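# Move the glass graduated cylinder between shelved benches

## Task

Take the graduated cylinder from the shelved bench near the door and set it standing upright on the work surface of the shelved bench near the window. It must never tip over or reach the floor, and since it is glass it must not drop more than a few centimetres or be knocked hard, or it breaks. At the end, release it and move the hands away so that it stays put without the robot's help. The robot itself must not topple or be left tilted.

## Robot and tools

ROBOT. A wheeled base with a central column, a tiltable head and two six-joint arms (left and right), each ending in a two-finger gripper. Folded, as at the start, it is 0.73 m long, 0.62 m wide, 1.88 m tall; its front is 0.40 m ahead of the column. The base drives straight or turns in place; it cannot slide sideways.

FRAMES. Base frame: origin on the floor under the column, between the drive wheels; x forward, y left, z up, metres. left_hand and right_hand are reported in it: the point where the fingers meet (tips extend 8 mm further). Hand z axis runs along the fingers (quat_wxyz maps (0,0,1) onto it), hand y along the opening. The odometry frame is the base frame as it was when the scene began; base_odometry counts wheel rotation only, so slip shows up as travel. Heading is left-positive, -3.142 to 3.142.

execute_actions. Argument "actions": a list holding one action or nothing (empty list = just report state and images). An action may contain:
- "base": exactly one of {"translate_m": d}, a relative straight drive in metres, forward positive, -3 to 3; or {"rotate_rad": d}, a relative turn in place, counter-clockwise (left) positive, -3.2 to 3.2. Offsets are from the base's position in the latest reported state.
- "joints": a single dictionary covering both arms and the head, keyed by joint name, each value an absolute target. head_tilt_rad -0.61 to 1.308 (0 level, positive looks down). For each arm X in left/right: X_joint1_rad -2.879 to 2.879; X_joint2_rad 0 to 3.141; X_joint3_rad 0 to 3.019; X_joint4_rad -1.692 to 1.57; X_joint5_rad -1.57 to 1.57 (hand swings sideways, positive toward robot's right); X_joint6_rad -2.094 to 2.094 (hand roll, positive clockwise from behind); X_gripper_m 0 to 0.093, fingertip gap in metres. Done tolerances: head 0.03, joints 1–6 0.045/0.14/0.09/0.055/0.03/0.035, gripper 0.003.
- "speeds": optional caps for that action only: translate_m 0.05–0.8 m/s, rotate_rad 0.1–1 rad/s (defaults are the maxima). Arms ignore it. A base move needing over 8.667 s is refused.
All motions in an action begin together. Omitted joints may still be driving toward earlier targets. Unknown keys or out-of-range numbers cause refusal with no motion. "cameras": list from cam_head_left, cam_head_right, cam_left_wrist, cam_right_wrist, nav_camera, all; omitted/null/all gives every camera, [] gives none.

wait {seconds: 0–10}: pause, get state and images. zoom_image {camera, region:[x0,y0,x1,y1]} pixels of that camera's latest full image, at most 504x504. finished_scene {scene}: ends the scene irreversibly and reports success; only call it once the cylinder stands released.

ARM GEOMETRY (approximate). With left joint1 at -1.57 or right joint1 at 1.57 and joints 5, 6 at 0, the arm moves in a forward vertical plane 0.23 m beside the column. Let a = j2 - 0.35, b = 1.05 + j2 - j3, c = b - j4 (c = 1.57 means fingers straight down). Hand is 0.12 + 0.39 sin a + 0.38 cos b + 0.25 cos c ahead and 1.46 + 0.39 cos a - 0.38 sin b - 0.25 sin c up. E.g. j2,j3,j4 = 0.93, 0.78, 0.14 gives 0.60 ahead, 1.21 up. Real hands sag lower and nearer the column, up to 5 cm (about 12 cm under heavy or distant loads); trust the reported hand position (1–3 cm accuracy). Reach about 1 m from the shoulder, lowest 0.47 m up; the floor is unreachable. Light loads (0.3 kg) are fine 0.65–1.6 m up out to 0.6 m ahead with fingers down.

GRIPPING. Fingers are 7 cm long; outer span is opening +1 cm at tips, +5 cm at base; the hand body is 10 x 7 cm. To grasp, command an opening smaller than the object; "off_target" is then expected. If the reading stays 0.002 m or more above the target, something is held. Small joint changes (under 0.03 rad, 0.08 for joints 2, 3) may not move at all. For gentle contact step about 0.05 rad per call from your previous target. Raising a low hand may first pull it toward the column.

RESULTS. base_status / joint_status: "done", "off_target" (stopped short, may still push), "time_out", "contact_stop" (base wheel stalled: back off 0.05 m before turning or retrying). "joint command not followed" with a cause means a collision check blocked arm targets; move the offending joints back at least 0.05 rad, or move the other arm, or drive away. on_its_own lists uncommanded behaviour; "held at" is a held target. turned_by_wheels vs turned_by_imu differing by over ~4% and 0.05 rad signals a bump or slip. base_tilt is in degrees; a forward drop of 0.5 during a move means leaning back: reverse 0.05 m. motor_effort (wheels, percent, peak in brackets) and joint torques are noisy. wheel_motors_off = 1 means a 2 s shutdown after about 3 s of hard pushing; the base won't hold then. Motor temperatures: warnings from 85 °C, the arm drops at 100 °C. A blocked arm keeps pushing and heats; resend its reported joint positions to relax it (a loaded arm sinks slightly each time).

CAMERAS. Head cameras look ahead, down by roughly head_tilt_rad. Wrist cameras sit 0.10 m behind the fingertips and look along the fingers, angled 0.62 rad toward the hand's +x; fingertips are at image centre; image right is hand -y, image up roughly hand -x. nav_camera is at the base front, 0.23 m up, looking forward.

AVOID. Dropping or knocking the glass; the arms striking or pressing each other, especially fast or near the centre line; tabletops 0.30–1.20 m high can slide over the base and hit the column; tipping the robot. Set the cylinder down slowly, open, and retract.

Each tool is called after ">>>" by a JSON object that holds its "op" and its "data", one argument or row to a line.

## Session

>>> {"op": "execute_actions", "data": {
  "actions": [],
  "cameras": ["cam_head_left","nav_camera"]
}}

Scene clock: 0.00 s.
Joint torques (N m, as the arm reports them, + toward a larger angle): no reading
Motor temperatures (°C, as the motors report them): left_arm=[22 23 22 24 25 21] | right_arm=[24 24 24 24 25 23]
base_odometry: x=+0.000 y=+0.000 heading=+0.000 (m, m, rad; odometry frame)
turned_by_wheels: +0.000 (rad since the last result)
turned_by_imu: +0.000 (rad since the last result)
base_tilt: forward=+0.3 right=-0.9 (deg)
base_status: not commanded
joint_positions: head_tilt_rad=+0.868 left_joint1_rad=-1.574 left_joint2_rad=+0.892 left_joint3_rad=+0.419 left_joint4_rad=-0.987 left_joint5_rad=+0.046 left_joint6_rad=+0.080 left_gripper_m=+0.094 right_joint1_rad=+1.561 right_joint2_rad=+0.913 right_joint3_rad=+0.386 right_joint4_rad=-0.937 right_joint5_rad=+0.052 right_joint6_rad=+0.096 right_gripper_m=+0.095
joint_status: not commanded
wheel_motors_off: 0
motor_effort: left_wheel=+3 right_wheel=+0 (%)
left_hand: x=+0.1450 y=+0.2161 z=+1.2582 quat_wxyz=(+0.450, -0.027, -0.892, +0.039) (m; base frame)
right_hand: x=+0.1306 y=-0.2362 z=+1.2543 quat_wxyz=(+0.452, -0.035, -0.890, +0.047) (m; base frame)
pictures: cam_head_left, nav_camera
Images, in order (width x height): cam_head_left 504x504, nav_camera 504x504.

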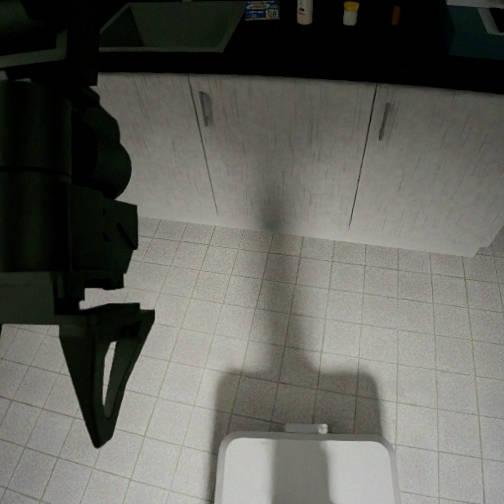

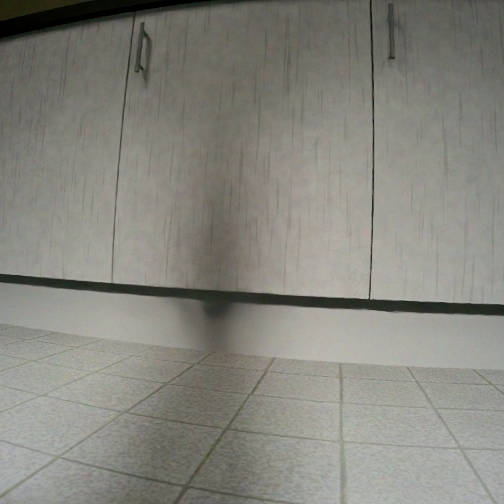

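Look around.

>>> {"op": "execute_actions", "data": {
  "actions": [
    {"joints":{"head_tilt_rad":0.2},"base":{"rotate_rad":1.2}}
  ],
  "cameras": ["cam_head_right"]
}}

>>> {"op": "execute_actions", "data": {
  "actions": [
    {"base":{"rotate_rad":1.2}}
  ],
  "cameras": ["cam_head_right"]
}}

>>> {"op": "execute_actions", "data": {
  "actions": [
    {"base":{"rotate_rad":1.2}}
  ],
  "cameras": ["cam_head_right"]
}}

>>> {"op": "execute_actions", "data": {
  "actions": [
    {"base":{"rotate_rad":1.2}}
  ],
  "cameras": ["cam_head_right"]
}}

Scene clock: 3.17 s.
Joint torques (N m, as the arm reports them, + toward a larger angle): left_arm=[-1.13 -8.18 -1.66 -1.95 -0.13  0.16] | right_arm=[-0.28 -6.87 -0.77 -1.05 -0.11  0.02]
Motor temperatures (°C, as the motors report them): left_arm=[22 24 22 24 25 21] | right_arm=[24 24 24 24 25 23]
base_odometry: x=+0.000 y=+0.000 heading=+1.200 (m, m, rad; odometry frame)
turned_by_wheels: +1.200 (rad since the last result)
turned_by_imu: +1.196 (rad since the last result)
base_tilt: forward=+0.3 right=-0.9 (deg)
base_status: done
joint_positions: head_tilt_rad=+0.220 left_joint1_rad=-1.574 left_joint2_rad=+0.892 left_joint3_rad=+0.419 left_joint4_rad=-0.987 left_joint5_rad=+0.046 left_joint6_rad=+0.080 left_gripper_m=+0.094 right_joint1_rad=+1.561 right_joint2_rad=+0.913 right_joint3_rad=+0.386 right_joint4_rad=-0.937 right_joint5_rad=+0.052 right_joint6_rad=+0.096 right_gripper_m=+0.095
joint_status: all done
wheel_motors_off: 0
motor_effort: left_wheel=-2(55) right_wheel=+2(28) (%)
left_hand: x=+0.1450 y=+0.2161 z=+1.2582 quat_wxyz=(+0.450, -0.027, -0.892, +0.039) (m; base frame)
right_hand: x=+0.1306 y=-0.2362 z=+1.2543 quat_wxyz=(+0.452, -0.035, -0.890, +0.047) (m; base frame)
pictures: cam_head_right
camera_calibration (this result's frames):
cam_head_right: T_world_to_cam=[[0.0674936, -0.997671, -0.00990889, -0.0419544], [-0.272975, -0.00891267, -0.96198, 1.49866], [0.959651, 0.0676324, -0.27294, 0.288753], [0, 0, 0, 1]] pos_world=[0.134827, -0.0480286, 1.52008]
Images, in order (width x height): cam_head_right 504x504.

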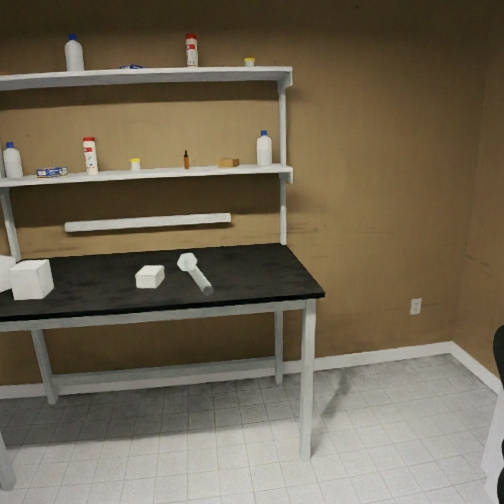

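Scene clock: 5.73 s.
Joint torques (N m, as the arm reports them, + toward a larger angle): left_arm=[-1.57 -8.08 -1.89 -1.82 -0.11  0.15] | right_arm=[-0.26 -6.9  -0.83 -1.04 -0.11  0.02]
Motor temperatures (°C, as the motors report them): left_arm=[22 24 22 24 25 21] | right_arm=[24 24 24 24 25 23]
base_odometry: x=+0.000 y=+0.000 heading=+2.399 (m, m, rad; odometry frame)
turned_by_wheels: +1.199 (rad since the last result)
turned_by_imu: +1.201 (rad since the last result)
base_tilt: forward=+0.3 right=-0.8 (deg)
base_status: done
joint_positions: head_tilt_rad=+0.220 left_joint1_rad=-1.574 left_joint2_rad=+0.892 left_joint3_rad=+0.419 left_joint4_rad=-0.987 left_joint5_rad=+0.046 left_joint6_rad=+0.080 left_gripper_m=+0.094 right_joint1_rad=+1.561 right_joint2_rad=+0.913 right_joint3_rad=+0.386 right_joint4_rad=-0.937 right_joint5_rad=+0.052 right_joint6_rad=+0.096 right_gripper_m=+0.095
joint_status: not commanded
wheel_motors_off: 0
motor_effort: left_wheel=-2(31) right_wheel=+2(27) (%)
left_hand: x=+0.1450 y=+0.2161 z=+1.2582 quat_wxyz=(+0.450, -0.027, -0.892, +0.039) (m; base frame)
right_hand: x=+0.1306 y=-0.2362 z=+1.2543 quat_wxyz=(+0.452, -0.035, -0.890, +0.047) (m; base frame)
pictures: cam_head_right
camera_calibration (this result's frames):
cam_head_right: T_world_to_cam=[[0.0674939, -0.997671, -0.00990719, -0.041957], [-0.272951, -0.00891267, -0.961987, 1.49867], [0.959658, 0.0676324, -0.272916, 0.288716], [0, 0, 0, 1]] pos_world=[0.134828, -0.0480286, 1.52008]
Images, in order (width x height): cam_head_right 504x504.

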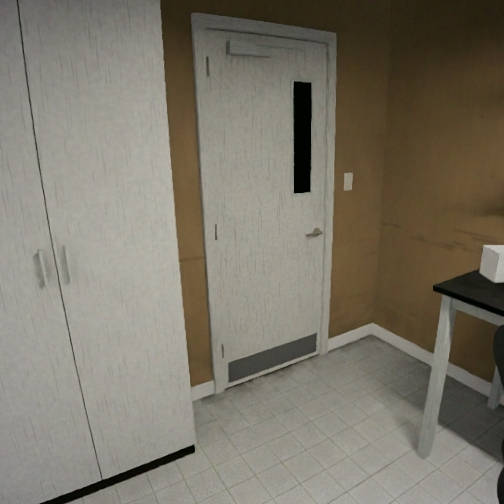

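Scene clock: 8.30 s.
Joint torques (N m, as the arm reports them, + toward a larger angle): left_arm=[-1.41 -7.45 -1.61 -1.99 -0.13  0.14] | right_arm=[-0.27 -7.14 -0.82 -1.07 -0.11  0.02]
Motor temperatures (°C, as the motors report them): left_arm=[22 24 22 24 25 21] | right_arm=[24 24 24 24 25 23]
base_odometry: x=+0.000 y=+0.000 heading=-2.685 (m, m, rad; odometry frame)
turned_by_wheels: +1.199 (rad since the last result)
turned_by_imu: +1.201 (rad since the last result)
base_tilt: forward=+0.3 right=-0.9 (deg)
base_status: done
joint_positions: head_tilt_rad=+0.220 left_joint1_rad=-1.574 left_joint2_rad=+0.892 left_joint3_rad=+0.419 left_joint4_rad=-0.987 left_joint5_rad=+0.046 left_joint6_rad=+0.080 left_gripper_m=+0.094 right_joint1_rad=+1.561 right_joint2_rad=+0.913 right_joint3_rad=+0.386 right_joint4_rad=-0.937 right_joint5_rad=+0.052 right_joint6_rad=+0.096 right_gripper_m=+0.095
joint_status: not commanded
wheel_motors_off: 0
motor_effort: left_wheel=-2(31) right_wheel=+2(24) (%)
left_hand: x=+0.1450 y=+0.2161 z=+1.2582 quat_wxyz=(+0.450, -0.027, -0.892, +0.039) (m; base frame)
right_hand: x=+0.1306 y=-0.2362 z=+1.2543 quat_wxyz=(+0.452, -0.035, -0.890, +0.047) (m; base frame)
pictures: cam_head_right
camera_calibration (this result's frames):
cam_head_right: T_world_to_cam=[[0.0674941, -0.997671, -0.00990589, -0.0419591], [-0.272932, -0.00891267, -0.961992, 1.49868], [0.959663, 0.0676324, -0.272898, 0.288687], [0, 0, 0, 1]] pos_world=[0.134828, -0.0480286, 1.52009]
Images, in order (width x height): cam_head_right 504x504.

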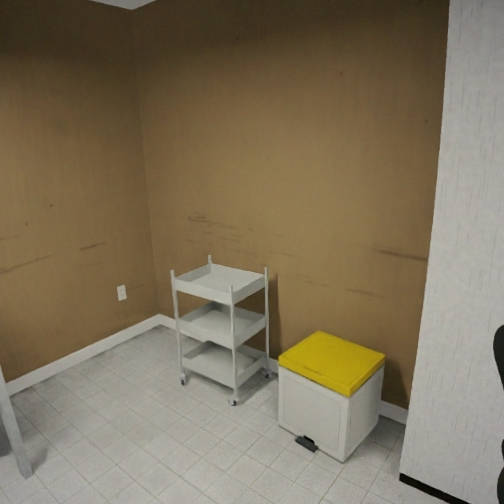

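Scene clock: 10.87 s.
Joint torques (N m, as the arm reports them, + toward a larger angle): left_arm=[-1.1  -8.33 -1.66 -1.63 -0.17  0.18] | right_arm=[-0.25 -6.75 -0.75 -1.02 -0.11  0.02]
Motor temperatures (°C, as the motors report them): left_arm=[22 24 22 24 25 21] | right_arm=[24 24 24 24 25 23]
base_odometry: x=+0.000 y=+0.000 heading=-1.486 (m, m, rad; odometry frame)
turned_by_wheels: +1.199 (rad since the last result)
turned_by_imu: +1.201 (rad since the last result)
base_tilt: forward=+0.3 right=-0.9 (deg)
base_status: done
joint_positions: head_tilt_rad=+0.220 left_joint1_rad=-1.574 left_joint2_rad=+0.892 left_joint3_rad=+0.419 left_joint4_rad=-0.987 left_joint5_rad=+0.046 left_joint6_rad=+0.080 left_gripper_m=+0.094 right_joint1_rad=+1.561 right_joint2_rad=+0.913 right_joint3_rad=+0.386 right_joint4_rad=-0.937 right_joint5_rad=+0.052 right_joint6_rad=+0.096 right_gripper_m=+0.095
joint_status: not commanded
wheel_motors_off: 0
motor_effort: left_wheel=-3(33) right_wheel=+2(25) (%)
left_hand: x=+0.1450 y=+0.2161 z=+1.2582 quat_wxyz=(+0.450, -0.027, -0.892, +0.039) (m; base frame)
right_hand: x=+0.1306 y=-0.2362 z=+1.2543 quat_wxyz=(+0.452, -0.035, -0.890, +0.047) (m; base frame)
pictures: cam_head_right
camera_calibration (this result's frames):
cam_head_right: T_world_to_cam=[[0.0674942, -0.997671, -0.00990493, -0.0419605], [-0.272918, -0.00891267, -0.961996, 1.49869], [0.959667, 0.0676324, -0.272884, 0.288666], [0, 0, 0, 1]] pos_world=[0.134828, -0.0480286, 1.52009]
Images, in order (width x height): cam_head_right 504x504.

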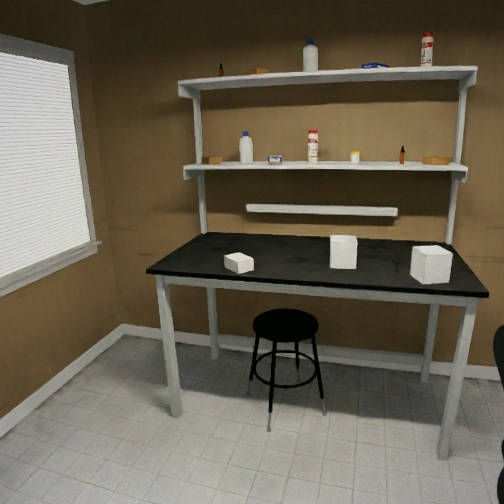

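>>> {"op": "execute_actions", "data": {
  "actions": [
    {"base":{"rotate_rad":2.75},"joints":{"head_tilt_rad":0.75,"left_joint2_rad":1.25,"left_joint3_rad":1.07,"left_joint4_rad":-0.34,"left_joint5_rad":0,"left_joint6_rad":0}}
  ],
  "cameras": []
}}

>>> {"op": "execute_actions", "data": {
  "actions": [
    {"base":{"translate_m":1.2}}
  ],
  "cameras": ["cam_head_left","cam_head_right","cam_left_wrist"]
}}

Scene clock: 16.07 s.
Joint torques (N m, as the arm reports them, + toward a larger angle): left_arm=[ -2.05 -17.84   1.96  -0.21  -0.19   0.  ] | right_arm=[-0.24 -6.9  -0.83 -1.04 -0.12  0.02]
Motor temperatures (°C, as the motors report them): left_arm=[22 24 22 24 25 21] | right_arm=[24 24 24 24 25 23]
base_odometry: x=+0.000 y=+0.000 heading=+1.264 (m, m, rad; odometry frame)
turned_by_wheels: +2.749 (rad since the last result)
turned_by_imu: +2.753 (rad since the last result)
base_tilt: forward=+0.3 right=-0.9 (deg)
base_status: done
joint_positions: head_tilt_rad=+0.752 left_joint1_rad=-1.574 left_joint2_rad=+1.254 left_joint3_rad=+1.079 left_joint4_rad=-0.340 left_joint5_rad=+0.001 left_joint6_rad=+0.014 left_gripper_m=+0.094 right_joint1_rad=+1.561 right_joint2_rad=+0.913 right_joint3_rad=+0.386 right_joint4_rad=-0.937 right_joint5_rad=+0.052 right_joint6_rad=+0.096 right_gripper_m=+0.095
joint_status: all done
wheel_motors_off: 0
motor_effort: left_wheel=-2(32) right_wheel=+2(24) (%)
left_hand: x=+0.5597 y=+0.2226 z=+1.0881 quat_wxyz=(-0.004, -0.008, -1.000, +0.002) (m; base frame)
right_hand: x=+0.1306 y=-0.2362 z=+1.2543 quat_wxyz=(+0.452, -0.035, -0.890, +0.047) (m; base frame)
pictures: none
No camera images: the call's "cameras" was empty. Leave "cameras" out to get every camera's image.

Scene clock: 19.60 s.
Joint torques (N m, as the arm reports them, + toward a larger angle): left_arm=[ -1.9  -17.46   2.25  -0.21  -0.17  -0.06] | right_arm=[-0.26 -7.28 -0.92 -1.04 -0.11  0.02]
Motor temperatures (°C, as the motors report them): left_arm=[22 24 22 24 25 21] | right_arm=[24 24 24 24 25 23]
base_odometry: x=+0.362 y=+1.144 heading=+1.264 (m, m, rad; odometry frame)
turned_by_wheels: +0.001 (rad since the last result)
turned_by_imu: +0.005 (rad since the last result)
base_tilt: forward=+0.3 right=-0.9 (deg)
base_status: done
joint_positions: head_tilt_rad=+0.753 left_joint1_rad=-1.574 left_joint2_rad=+1.254 left_joint3_rad=+1.075 left_joint4_rad=-0.340 left_joint5_rad=+0.001 left_joint6_rad=+0.014 left_gripper_m=+0.094 right_joint1_rad=+1.561 right_joint2_rad=+0.913 right_joint3_rad=+0.387 right_joint4_rad=-0.937 right_joint5_rad=+0.052 right_joint6_rad=+0.096 right_gripper_m=+0.095
joint_status: not commanded
wheel_motors_off: 0
motor_effort: left_wheel=+1(67) right_wheel=-1(51) (%)
left_hand: x=+0.5571 y=+0.2226 z=+1.0876 quat_wxyz=(-0.002, -0.008, -1.000, +0.002) (m; base frame)
right_hand: x=+0.1314 y=-0.2362 z=+1.2540 quat_wxyz=(+0.451, -0.035, -0.891, +0.047) (m; base frame)
pictures: cam_head_left, cam_head_right, cam_left_wrist
camera_calibration (this result's frames):
cam_head_left: T_world_to_cam=[[0.0671407, -0.995686, -0.064042, 0.147409], [-0.720856, -0.00403036, -0.693073, 1.10936], [0.689825, 0.0926985, -0.718017, 0.99409], [0, 0, 0, 1]] pos_world=[0.104044, 0.059094, 1.49208]
cam_head_right: T_world_to_cam=[[0.0530808, -0.997671, -0.0428486, 0.0094934], [-0.724162, -0.00891267, -0.689572, 1.10172], [0.687584, 0.0676324, -0.722948, 0.995369], [0, 0, 0, 1]] pos_world=[0.112918, -0.0480286, 1.47972]
cam_left_wrist: T_world_to_cam=[[-0.0111332, -0.999922, 0.00567653, 0.217607], [-0.823935, 0.0123901, 0.566548, -0.152118], [-0.566575, 0.00163042, -0.824009, 1.33649], [0, 0, 0, 1]] pos_world=[0.634309, 0.217296, 1.18623]
Images, in order (width x height): cam_head_left 504x504, cam_head_right 504x504, cam_left_wrist 616x616.

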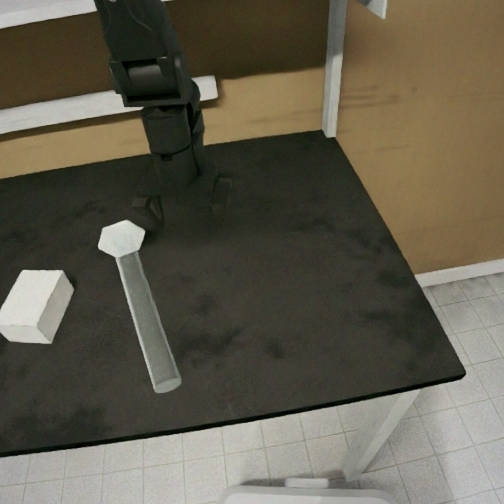

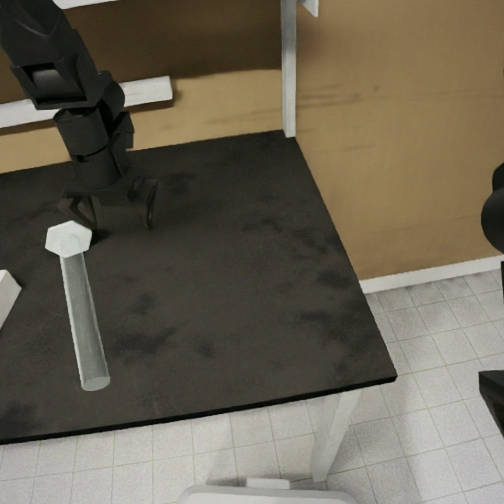

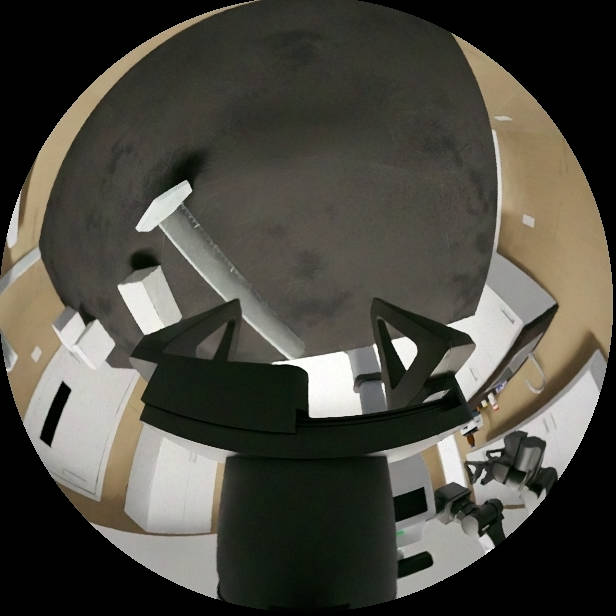

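>>> {"op": "execute_actions", "data": {
  "actions": [
    {"base":{"rotate_rad":0.25},"joints":{"left_joint2_rad":1.65,"left_joint3_rad":1.55,"left_joint4_rad":-0.42,"left_joint6_rad":-0.22}}
  ],
  "cameras": ["cam_head_left","cam_left_wrist"]
}}

Scene clock: 22.30 s.
Joint torques (N m, as the arm reports them, + toward a larger angle): left_arm=[ -1.72 -19.77   5.5   -0.65  -0.23  -0.03] | right_arm=[-0.28 -6.87 -0.93 -1.04 -0.12  0.02]
Motor temperatures (°C, as the motors report them): left_arm=[22 25 22 24 25 21] | right_arm=[24 24 24 24 25 23]
base_odometry: x=+0.362 y=+1.144 heading=+1.513 (m, m, rad; odometry frame)
turned_by_wheels: +0.249 (rad since the last result)
turned_by_imu: +0.244 (rad since the last result)
base_tilt: forward=+0.3 right=-0.9 (deg)
base_status: done
joint_positions: head_tilt_rad=+0.753 left_joint1_rad=-1.575 left_joint2_rad=+1.646 left_joint3_rad=+1.519 left_joint4_rad=-0.411 left_joint5_rad=+0.002 left_joint6_rad=-0.205 left_gripper_m=+0.094 right_joint1_rad=+1.561 right_joint2_rad=+0.913 right_joint3_rad=+0.387 right_joint4_rad=-0.937 right_joint5_rad=+0.052 right_joint6_rad=+0.096 right_gripper_m=+0.095
joint_status: all done
wheel_motors_off: 0
motor_effort: left_wheel=-4(60) right_wheel=+0(39) (%)
left_hand: x=+0.6385 y=+0.2210 z=+0.9610 quat_wxyz=(+0.008, +0.101, -0.995, +0.002) (m; base frame)
right_hand: x=+0.1314 y=-0.2362 z=+1.2540 quat_wxyz=(+0.451, -0.035, -0.891, +0.047) (m; base frame)
pictures: cam_head_left, cam_left_wrist
camera_calibration (this result's frames):
cam_head_left: T_world_to_cam=[[0.0671407, -0.995686, -0.064042, 0.147409], [-0.720856, -0.00403036, -0.693073, 1.10936], [0.689825, 0.0926985, -0.718017, 0.99409], [0, 0, 0, 1]] pos_world=[0.104044, 0.059094, 1.49208]
cam_left_wrist: T_world_to_cam=[[0.206007, -0.978541, 0.00424453, 0.0756207], [-0.795624, -0.16497, 0.582896, -0.00791491], [-0.569688, -0.123457, -0.812536, 1.29685], [0, 0, 0, 1]] pos_world=[0.716926, 0.232799, 1.05803]
Images, in order (width x height): cam_head_left 504x504, cam_left_wrist 616x616.

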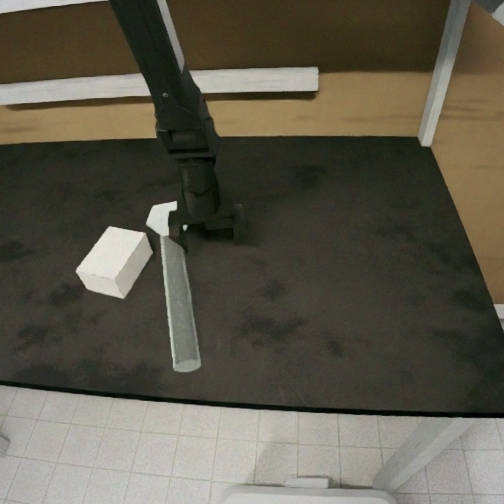

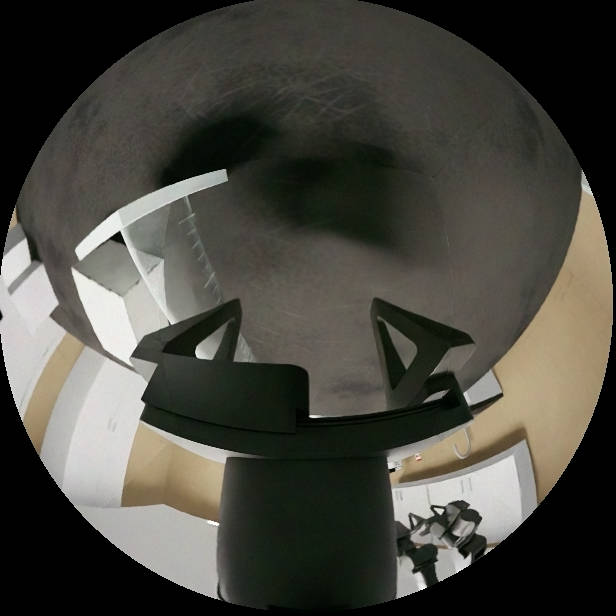

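>>> {"op": "execute_actions", "data": {
  "actions": [
    {"base":{"translate_m":-0.07},"joints":{"left_joint2_rad":1.5,"left_joint3_rad":1.45,"left_joint4_rad":-0.47}}
  ],
  "cameras": []
}}

>>> {"op": "execute_actions", "data": {
  "actions": [
    {"base":{"rotate_rad":0.09}}
  ],
  "cameras": ["cam_head_left","cam_left_wrist"]
}}

Scene clock: 24.27 s.
Joint torques (N m, as the arm reports them, + toward a larger angle): left_arm=[ -0.9  -19.57   3.64  -0.75  -0.2    0.  ] | right_arm=[-0.29 -6.94 -0.67 -1.04 -0.12  0.02]
Motor temperatures (°C, as the motors report them): left_arm=[22 25 22 24 25 21] | right_arm=[24 24 24 24 25 23]
base_odometry: x=+0.358 y=+1.075 heading=+1.515 (m, m, rad; odometry frame)
turned_by_wheels: +0.001 (rad since the last result)
turned_by_imu: +0.001 (rad since the last result)
base_tilt: forward=+0.3 right=-0.9 (deg)
base_status: done
joint_positions: head_tilt_rad=+0.753 left_joint1_rad=-1.575 left_joint2_rad=+1.496 left_joint3_rad=+1.450 left_joint4_rad=-0.461 left_joint5_rad=+0.001 left_joint6_rad=-0.205 left_gripper_m=+0.094 right_joint1_rad=+1.561 right_joint2_rad=+0.913 right_joint3_rad=+0.384 right_joint4_rad=-0.937 right_joint5_rad=+0.052 right_joint6_rad=+0.096 right_gripper_m=+0.095
joint_status: all done
wheel_motors_off: 0
motor_effort: left_wheel=+0(80) right_wheel=-1(41) (%)
left_hand: x=+0.6548 y=+0.2213 z=+1.0285 quat_wxyz=(-0.008, +0.101, -0.995, +0.004) (m; base frame)
right_hand: x=+0.1295 y=-0.2362 z=+1.2548 quat_wxyz=(+0.452, -0.035, -0.890, +0.047) (m; base frame)
pictures: none
No camera images: the call's "cameras" was empty. Leave "cameras" out to get every camera's image.

Scene clock: 25.27 s.
Joint torques (N m, as the arm reports them, + toward a larger angle): left_arm=[ -1.14 -20.74   3.96  -0.77  -0.21  -0.01] | right_arm=[-0.28 -6.94 -0.59 -1.06 -0.12  0.02]
Motor temperatures (°C, as the motors report them): left_arm=[22 25 23 24 25 21] | right_arm=[24 24 24 24 25 23]
base_odometry: x=+0.358 y=+1.074 heading=+1.604 (m, m, rad; odometry frame)
turned_by_wheels: +0.089 (rad since the last result)
turned_by_imu: +0.087 (rad since the last result)
base_tilt: forward=+0.3 right=-0.9 (deg)
base_status: done
joint_positions: head_tilt_rad=+0.753 left_joint1_rad=-1.574 left_joint2_rad=+1.496 left_joint3_rad=+1.450 left_joint4_rad=-0.461 left_joint5_rad=+0.001 left_joint6_rad=-0.205 left_gripper_m=+0.094 right_joint1_rad=+1.561 right_joint2_rad=+0.913 right_joint3_rad=+0.384 right_joint4_rad=-0.937 right_joint5_rad=+0.052 right_joint6_rad=+0.096 right_gripper_m=+0.095
joint_status: not commanded
wheel_motors_off: 0
motor_effort: left_wheel=+0(44) right_wheel=+2(49) (%)
left_hand: x=+0.6548 y=+0.2221 z=+1.0285 quat_wxyz=(-0.008, +0.102, -0.995, +0.003) (m; base frame)
right_hand: x=+0.1295 y=-0.2362 z=+1.2548 quat_wxyz=(+0.452, -0.035, -0.890, +0.047) (m; base frame)
pictures: cam_head_left, cam_left_wrist
camera_calibration (this result's frames):
cam_head_left: T_world_to_cam=[[0.0671198, -0.995686, -0.064064, 0.147444], [-0.721082, -0.00403036, -0.692838, 1.10901], [0.689591, 0.0926985, -0.718242, 0.994448], [0, 0, 0, 1]] pos_world=[0.104028, 0.059094, 1.49206]
cam_left_wrist: T_world_to_cam=[[0.206472, -0.978413, 0.00874912, 0.0681652], [-0.81356, -0.166702, 0.557074, 0.00460975], [-0.54359, -0.122138, -0.830417, 1.36214], [0, 0, 0, 1]] pos_world=[0.730123, 0.233831, 1.12798]
Images, in order (width x height): cam_head_left 504x504, cam_left_wrist 616x616.

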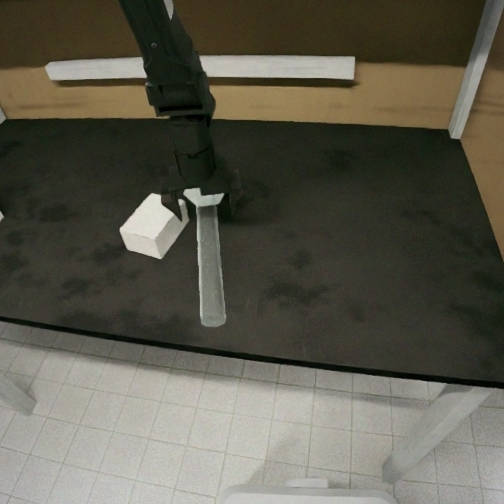

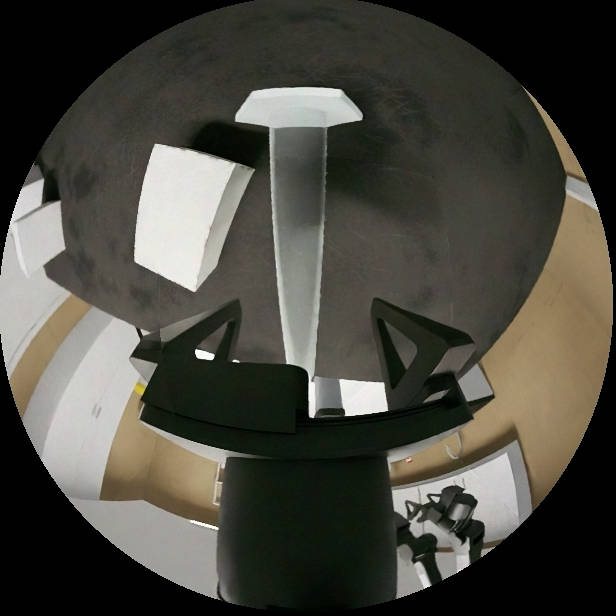

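Aligned. Descend with a narrower gripper (box nearby).

>>> {"op": "execute_actions", "data": {
  "actions": [
    {"joints":{"left_joint2_rad":1.68,"left_joint3_rad":1.56,"left_joint4_rad":-0.4,"left_gripper_m":0.075}}
  ],
  "cameras": ["cam_head_left","cam_left_wrist"]
}}

Scene clock: 26.50 s.
Joint torques (N m, as the arm reports them, + toward a larger angle): left_arm=[ -1.8  -22.31   3.16  -0.19  -0.21  -0.06] | right_arm=[-0.22 -6.84 -0.6  -1.05 -0.11  0.02]
Motor temperatures (°C, as the motors report them): left_arm=[22 25 23 24 25 21] | right_arm=[24 24 24 24 25 23]
base_odometry: x=+0.358 y=+1.074 heading=+1.604 (m, m, rad; odometry frame)
turned_by_wheels: +0.000 (rad since the last result)
turned_by_imu: +0.000 (rad since the last result)
base_tilt: forward=+0.3 right=-0.9 (deg)
base_status: not commanded
joint_positions: head_tilt_rad=+0.753 left_joint1_rad=-1.574 left_joint2_rad=+1.689 left_joint3_rad=+1.558 left_joint4_rad=-0.405 left_joint5_rad=+0.001 left_joint6_rad=-0.205 left_gripper_m=+0.075 right_joint1_rad=+1.561 right_joint2_rad=+0.913 right_joint3_rad=+0.384 right_joint4_rad=-0.937 right_joint5_rad=+0.052 right_joint6_rad=+0.096 right_gripper_m=+0.095
joint_status: all done
wheel_motors_off: 0
motor_effort: left_wheel=-1(2) right_wheel=+4(4) (%)
left_hand: x=+0.6419 y=+0.2219 z=+0.9443 quat_wxyz=(+0.006, +0.102, -0.995, +0.001) (m; base frame)
right_hand: x=+0.1295 y=-0.2362 z=+1.2548 quat_wxyz=(+0.452, -0.035, -0.890, +0.047) (m; base frame)
pictures: cam_head_left, cam_left_wrist
camera_calibration (this result's frames):
cam_head_left: T_world_to_cam=[[0.0671198, -0.995686, -0.064064, 0.147444], [-0.721082, -0.00403036, -0.692838, 1.10901], [0.68959, 0.0926985, -0.718242, 0.994448], [0, 0, 0, 1]] pos_world=[0.104028, 0.059094, 1.49206]
cam_left_wrist: T_world_to_cam=[[0.206552, -0.978432, 0.0027117, 0.0769942], [-0.797084, -0.16666, 0.580415, 0.00830739], [-0.567444, -0.122047, -0.814317, 1.28531], [0, 0, 0, 1]] pos_world=[0.720061, 0.233586, 1.04162]
Images, in order (width x height): cam_head_left 504x504, cam_left_wrist 616x616.

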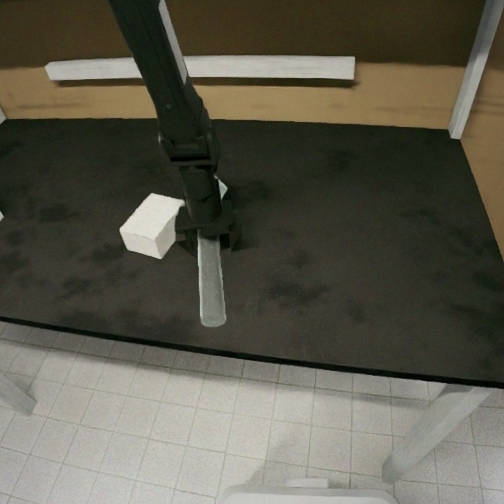

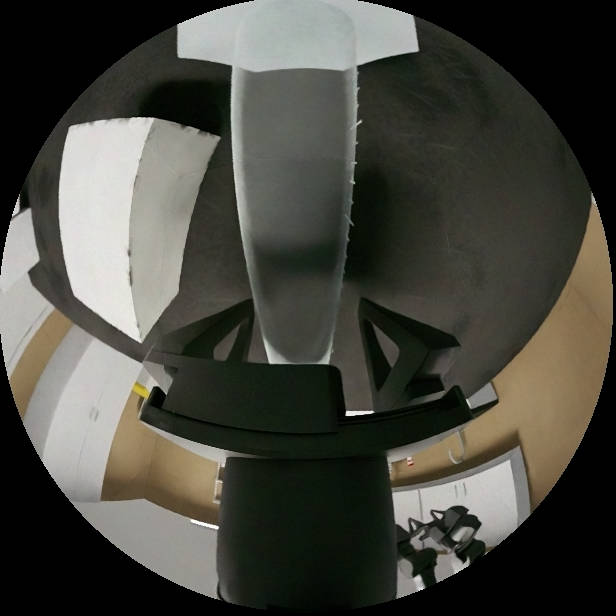

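Between fingers. Slightly lower, then close.

>>> {"op": "execute_actions", "data": {
  "actions": [
    {"joints":{"left_joint2_rad":1.74,"left_joint3_rad":1.6,"left_joint4_rad":-0.38}}
  ],
  "cameras": []
}}

>>> {"op": "execute_actions", "data": {
  "actions": [
    {"joints":{"left_gripper_m":0.0}}
  ],
  "cameras": ["cam_left_wrist"]
}}

Scene clock: 27.53 s.
Joint torques (N m, as the arm reports them, + toward a larger angle): left_arm=[ -1.95 -19.23   4.43   0.24  -0.11  -0.01] | right_arm=[-0.33 -6.85 -0.62 -1.07 -0.12  0.02]
Motor temperatures (°C, as the motors report them): left_arm=[22 25 23 24 25 21] | right_arm=[24 24 24 24 25 23]
base_odometry: x=+0.358 y=+1.074 heading=+1.604 (m, m, rad; odometry frame)
turned_by_wheels: +0.000 (rad since the last result)
turned_by_imu: +0.000 (rad since the last result)
base_tilt: forward=+0.3 right=-0.9 (deg)
base_status: not commanded
joint_positions: head_tilt_rad=+0.753 left_joint1_rad=-1.574 left_joint2_rad=+1.713 left_joint3_rad=+1.580 left_joint4_rad=-0.392 left_joint5_rad=-0.001 left_joint6_rad=-0.205 left_gripper_m=+0.075 right_joint1_rad=+1.561 right_joint2_rad=+0.913 right_joint3_rad=+0.384 right_joint4_rad=-0.937 right_joint5_rad=+0.052 right_joint6_rad=+0.096 right_gripper_m=+0.095
joint_status: all done
wheel_motors_off: 0
motor_effort: left_wheel=-2(3) right_wheel=+4(4) (%)
left_hand: x=+0.6461 y=+0.2221 z=+0.9353 quat_wxyz=(+0.000, +0.102, -0.995, +0.001) (m; base frame)
right_hand: x=+0.1295 y=-0.2362 z=+1.2548 quat_wxyz=(+0.452, -0.035, -0.890, +0.047) (m; base frame)
pictures: none
No camera images: the call's "cameras" was empty. Leave "cameras" out to get every camera's image.

Scene clock: 28.20 s.
Joint torques (N m, as the arm reports them, + toward a larger angle): left_arm=[ -1.99 -18.86   4.7    0.14  -0.17   0.02] | right_arm=[-0.26 -6.9  -0.62 -1.09 -0.12  0.02]
Motor temperatures (°C, as the motors report them): left_arm=[22 25 23 24 25 21] | right_arm=[24 24 24 24 25 23]
base_odometry: x=+0.358 y=+1.074 heading=+1.604 (m, m, rad; odometry frame)
turned_by_wheels: +0.000 (rad since the last result)
turned_by_imu: +0.000 (rad since the last result)
base_tilt: forward=+0.3 right=-0.9 (deg)
base_status: not commanded
joint_positions: head_tilt_rad=+0.753 left_joint1_rad=-1.574 left_joint2_rad=+1.713 left_joint3_rad=+1.580 left_joint4_rad=-0.391 left_joint5_rad=+0.000 left_joint6_rad=-0.208 left_gripper_m=+0.040 right_joint1_rad=+1.561 right_joint2_rad=+0.913 right_joint3_rad=+0.384 right_joint4_rad=-0.937 right_joint5_rad=+0.052 right_joint6_rad=+0.096 right_gripper_m=+0.095
joint_status: left_gripper_m off_target (ended at +0.040, target +0.000)
wheel_motors_off: 0
motor_effort: left_wheel=-3(3) right_wheel=+4(4) (%)
left_hand: x=+0.6460 y=+0.2219 z=+0.9351 quat_wxyz=(+0.000, +0.103, -0.995, +0.002) (m; base frame)
right_hand: x=+0.1295 y=-0.2362 z=+1.2548 quat_wxyz=(+0.452, -0.035, -0.890, +0.047) (m; base frame)
pictures: cam_left_wrist
camera_calibration (this result's frames):
cam_left_wrist: T_world_to_cam=[[0.209153, -0.977872, 0.00471885, 0.0725228], [-0.803216, -0.16904, 0.571201, 0.0300088], [-0.557763, -0.123258, -0.820797, 1.28023], [0, 0, 0, 1]] pos_world=[0.723, 0.23379, 1.03332]
Images, in order (width x height): cam_left_wrist 616x616.

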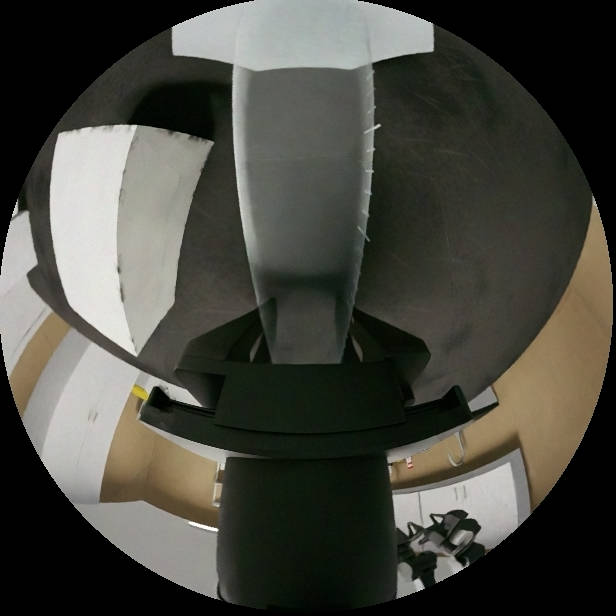

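>>> {"op": "execute_actions", "data": {
  "actions": [
    {"joints":{"left_joint2_rad":1.25,"left_joint3_rad":1.2,"left_joint4_rad":-0.47}}
  ],
  "cameras": []
}}

>>> {"op": "execute_actions", "data": {
  "actions": [
    {"base":{"translate_m":-0.8},"joints":{"left_joint6_rad":1.57}}
  ],
  "cameras": []
}}

>>> {"op": "execute_actions", "data": {
  "actions": [
    {"base":{"rotate_rad":3.1},"joints":{"left_joint5_rad":-1.57,"head_tilt_rad":0.5}}
  ],
  "cameras": ["cam_head_left","cam_left_wrist"]
}}

Scene clock: 30.10 s.
Joint torques (N m, as the arm reports them, + toward a larger angle): left_arm=[ -1.95 -18.7    3.31  -0.27  -0.2    0.01] | right_arm=[-0.24 -6.88 -0.61 -1.06 -0.12  0.02]
Motor temperatures (°C, as the motors report them): left_arm=[22 25 23 24 25 21] | right_arm=[24 24 24 24 25 23]
base_odometry: x=+0.358 y=+1.074 heading=+1.604 (m, m, rad; odometry frame)
turned_by_wheels: +0.000 (rad since the last result)
turned_by_imu: +0.000 (rad since the last result)
base_tilt: forward=+0.3 right=-0.9 (deg)
base_status: not commanded
joint_positions: head_tilt_rad=+0.753 left_joint1_rad=-1.574 left_joint2_rad=+1.243 left_joint3_rad=+1.204 left_joint4_rad=-0.469 left_joint5_rad=+0.001 left_joint6_rad=-0.208 left_gripper_m=+0.040 right_joint1_rad=+1.561 right_joint2_rad=+0.913 right_joint3_rad=+0.384 right_joint4_rad=-0.937 right_joint5_rad=+0.052 right_joint6_rad=+0.096 right_gripper_m=+0.095
joint_status: all done
wheel_motors_off: 0
motor_effort: left_wheel=-2(3) right_wheel=+4(4) (%)
left_hand: x=+0.6066 y=+0.2225 z=+1.1126 quat_wxyz=(-0.008, +0.103, -0.995, +0.003) (m; base frame)
right_hand: x=+0.1295 y=-0.2362 z=+1.2548 quat_wxyz=(+0.452, -0.035, -0.890, +0.047) (m; base frame)
pictures: none
No camera images: the call's "cameras" was empty. Leave "cameras" out to get every camera's image.

Scene clock: 33.07 s.
Joint torques (N m, as the arm reports them, + toward a larger angle): left_arm=[ -2.28 -18.4    3.68  -0.31  -0.03   0.31] | right_arm=[-0.33 -6.9  -0.55 -1.04 -0.11  0.02]
Motor temperatures (°C, as the motors report them): left_arm=[22 25 23 24 25 21] | right_arm=[24 24 24 24 25 23]
base_odometry: x=+0.385 y=+0.275 heading=+1.604 (m, m, rad; odometry frame)
turned_by_wheels: +0.000 (rad since the last result)
turned_by_imu: -0.002 (rad since the last result)
base_tilt: forward=+0.3 right=-0.9 (deg)
base_status: done
joint_positions: head_tilt_rad=+0.753 left_joint1_rad=-1.574 left_joint2_rad=+1.246 left_joint3_rad=+1.200 left_joint4_rad=-0.469 left_joint5_rad=-0.001 left_joint6_rad=+1.557 left_gripper_m=+0.040 right_joint1_rad=+1.561 right_joint2_rad=+0.913 right_joint3_rad=+0.382 right_joint4_rad=-0.937 right_joint5_rad=+0.052 right_joint6_rad=+0.096 right_gripper_m=+0.095
joint_status: all done
wheel_motors_off: 0
motor_effort: left_wheel=+1(51) right_wheel=+0(57) (%)
left_hand: x=+0.6030 y=+0.2227 z=+1.1105 quat_wxyz=(-0.004, -0.703, -0.711, -0.002) (m; base frame)
right_hand: x=+0.1289 y=-0.2362 z=+1.2550 quat_wxyz=(+0.453, -0.035, -0.890, +0.047) (m; base frame)
pictures: none
No camera images: the call's "cameras" was empty. Leave "cameras" out to get every camera's image.

Scene clock: 37.47 s.
Joint torques (N m, as the arm reports them, + toward a larger angle): left_arm=[ -0.88 -18.32   3.81  -0.32  -1.11   0.29] | right_arm=[-0.26 -7.   -0.46 -1.03 -0.11  0.02]
Motor temperatures (°C, as the motors report them): left_arm=[22 25 23 24 25 21] | right_arm=[24 24 24 24 25 23]
base_odometry: x=+0.385 y=+0.275 heading=-1.580 (m, m, rad; odometry frame)
turned_by_wheels: +3.100 (rad since the last result)
turned_by_imu: +3.098 (rad since the last result)
base_tilt: forward=+0.3 right=-0.9 (deg)
base_status: done
joint_positions: head_tilt_rad=+0.518 left_joint1_rad=-1.574 left_joint2_rad=+1.246 left_joint3_rad=+1.200 left_joint4_rad=-0.469 left_joint5_rad=-1.553 left_joint6_rad=+1.557 left_gripper_m=+0.040 right_joint1_rad=+1.561 right_joint2_rad=+0.913 right_joint3_rad=+0.382 right_joint4_rad=-0.937 right_joint5_rad=+0.052 right_joint6_rad=+0.096 right_gripper_m=+0.095
joint_status: all done
joint sent to its limit — the command would take left_joint5_rad past its lower limit, so that joint was sent only as far as its limit.
wheel_motors_off: 0
motor_effort: left_wheel=-2(48) right_wheel=+2(45) (%)
left_hand: x=+0.6018 y=+0.3950 z=+1.2788 quat_wxyz=(+0.489, -0.500, -0.510, -0.501) (m; base frame)
right_hand: x=+0.1289 y=-0.2362 z=+1.2550 quat_wxyz=(+0.453, -0.035, -0.890, +0.047) (m; base frame)
pictures: cam_head_left, cam_left_wrist
camera_calibration (this result's frames):
cam_head_left: T_world_to_cam=[[0.0801973, -0.995686, -0.0466653, 0.119996], [-0.539841, -0.00403036, -0.841757, 1.32928], [0.837938, 0.0926985, -0.537836, 0.709205], [0, 0, 0, 1]] pos_world=[0.113709, 0.059094, 1.50597]
cam_left_wrist: T_world_to_cam=[[-0.999632, -0.000378919, -0.0271227, 0.631407], [-0.022386, -0.553142, 0.832786, -0.825306], [-0.0153183, 0.833087, 0.55293, -0.90192], [0, 0, 0, 1]] pos_world=[0.598883, 0.295105, 1.20313]
Images, in order (width x height): cam_head_left 504x504, cam_left_wrist 616x616.

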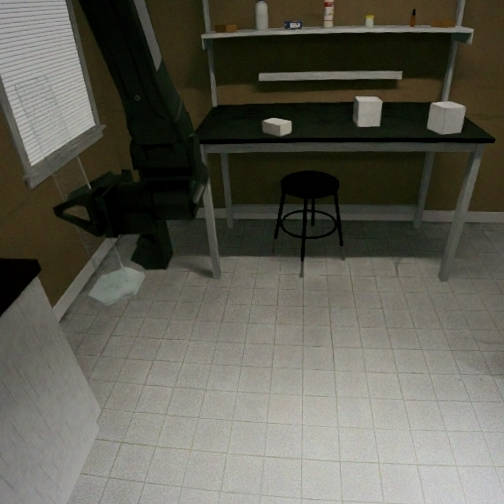

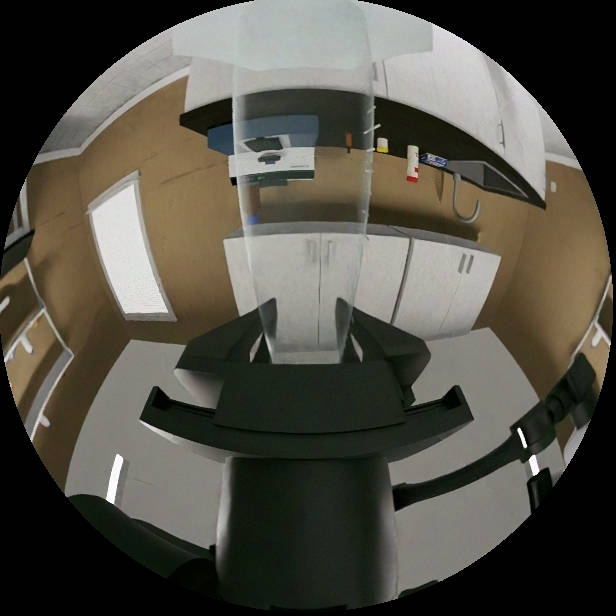

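>>> {"op": "execute_actions", "data": {
  "actions": [
    {"base":{"translate_m":1.7},"joints":{"head_tilt_rad":0.75}}
  ],
  "cameras": ["cam_head_left","cam_left_wrist"]
}}

Scene clock: 42.17 s.
Joint torques (N m, as the arm reports them, + toward a larger angle): left_arm=[ -1.23 -18.3    3.6   -0.5   -1.16   0.26] | right_arm=[-0.26 -6.86 -0.79 -1.03 -0.11  0.02]
Motor temperatures (°C, as the motors report them): left_arm=[22 25 23 24 25 21] | right_arm=[24 24 24 24 25 23]
base_odometry: x=+0.370 y=-1.425 heading=-1.579 (m, m, rad; odometry frame)
turned_by_wheels: +0.000 (rad since the last result)
turned_by_imu: +0.007 (rad since the last result)
base_tilt: forward=+0.3 right=-0.8 (deg)
base_status: done
joint_positions: head_tilt_rad=+0.753 left_joint1_rad=-1.574 left_joint2_rad=+1.246 left_joint3_rad=+1.200 left_joint4_rad=-0.469 left_joint5_rad=-1.553 left_joint6_rad=+1.557 left_gripper_m=+0.040 right_joint1_rad=+1.561 right_joint2_rad=+0.913 right_joint3_rad=+0.386 right_joint4_rad=-0.937 right_joint5_rad=+0.052 right_joint6_rad=+0.096 right_gripper_m=+0.095
joint_status: all done
wheel_motors_off: 0
motor_effort: left_wheel=+1(66) right_wheel=-1(47) (%)
left_hand: x=+0.6018 y=+0.3950 z=+1.2788 quat_wxyz=(+0.489, -0.500, -0.510, -0.501) (m; base frame)
right_hand: x=+0.1307 y=-0.2362 z=+1.2543 quat_wxyz=(+0.451, -0.035, -0.890, +0.047) (m; base frame)
pictures: cam_head_left, cam_left_wrist
camera_calibration (this result's frames):
cam_head_left: T_world_to_cam=[[0.0671465, -0.995686, -0.064036, 0.1474], [-0.720794, -0.00403036, -0.693138, 1.10946], [0.689889, 0.0926985, -0.717955, 0.993991], [0, 0, 0, 1]] pos_world=[0.104048, 0.059094, 1.49209]
cam_left_wrist: T_world_to_cam=[[-0.999642, -0.000371045, -0.0267414, 0.630922], [-0.0220728, -0.553143, 0.832794, -0.825504], [-0.0151008, 0.833086, 0.552937, -0.902059], [0, 0, 0, 1]] pos_world=[0.598854, 0.295105, 1.20313]
Images, in order (width x height): cam_head_left 504x504, cam_left_wrist 616x616.

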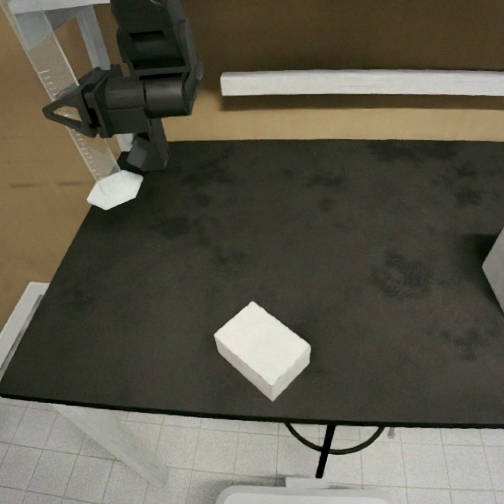

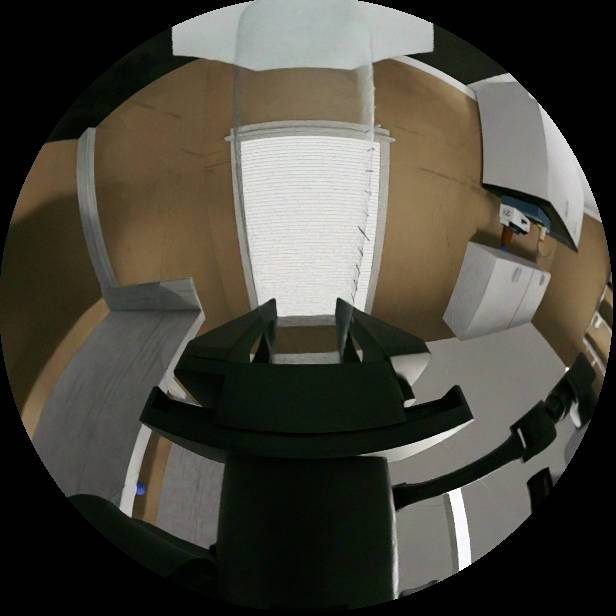

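>>> {"op": "execute_actions", "data": {
  "actions": [
    {"base":{"rotate_rad":-0.1},"joints":{"left_joint2_rad":1.64,"left_joint3_rad":1.54,"left_joint4_rad":-0.42}}
  ],
  "cameras": ["cam_head_left","cam_left_wrist"]
}}

Scene clock: 43.83 s.
Joint torques (N m, as the arm reports them, + toward a larger angle): left_arm=[ -1.24 -22.36   4.58  -0.32  -1.11   0.33] | right_arm=[-0.3  -6.89 -0.77 -1.04 -0.11  0.02]
Motor temperatures (°C, as the motors report them): left_arm=[22 26 23 24 25 21] | right_arm=[24 24 24 24 25 23]
base_odometry: x=+0.370 y=-1.425 heading=-1.678 (m, m, rad; odometry frame)
turned_by_wheels: -0.098 (rad since the last result)
turned_by_imu: -0.097 (rad since the last result)
base_tilt: forward=+0.3 right=-0.8 (deg)
base_status: done
joint_positions: head_tilt_rad=+0.753 left_joint1_rad=-1.575 left_joint2_rad=+1.666 left_joint3_rad=+1.519 left_joint4_rad=-0.427 left_joint5_rad=-1.553 left_joint6_rad=+1.558 left_gripper_m=+0.040 right_joint1_rad=+1.561 right_joint2_rad=+0.913 right_joint3_rad=+0.386 right_joint4_rad=-0.937 right_joint5_rad=+0.052 right_joint6_rad=+0.096 right_gripper_m=+0.095
joint_status: all done
wheel_motors_off: 0
motor_effort: left_wheel=+0(47) right_wheel=-1(42) (%)
left_hand: x=+0.6336 y=+0.3942 z=+1.1191 quat_wxyz=(+0.503, -0.515, -0.496, -0.486) (m; base frame)
right_hand: x=+0.1307 y=-0.2362 z=+1.2543 quat_wxyz=(+0.451, -0.035, -0.890, +0.047) (m; base frame)
pictures: cam_head_left, cam_left_wrist
camera_calibration (this result's frames):
cam_head_left: T_world_to_cam=[[0.0671465, -0.995686, -0.064036, 0.1474], [-0.720794, -0.00403036, -0.693138, 1.10946], [0.689889, 0.0926985, -0.717955, 0.993992], [0, 0, 0, 1]] pos_world=[0.104048, 0.059094, 1.49209]
cam_left_wrist: T_world_to_cam=[[-0.999476, 0.0000165138, 0.032378, 0.592018], [0.0269685, -0.55296, 0.832771, -0.723305], [0.0179175, 0.833208, 0.552669, -0.833285], [0, 0, 0, 1]] pos_world=[0.626144, 0.294332, 1.04371]
Images, in order (width x height): cam_head_left 504x504, cam_left_wrist 616x616.

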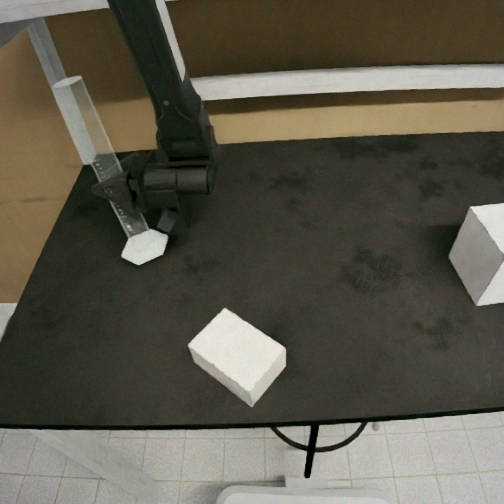

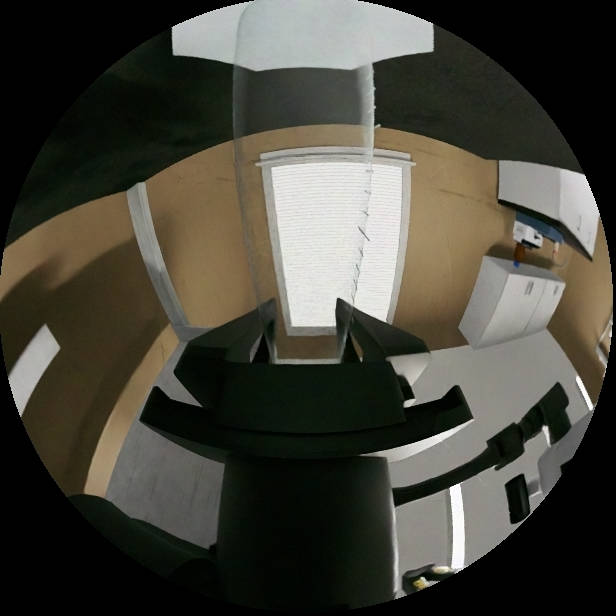

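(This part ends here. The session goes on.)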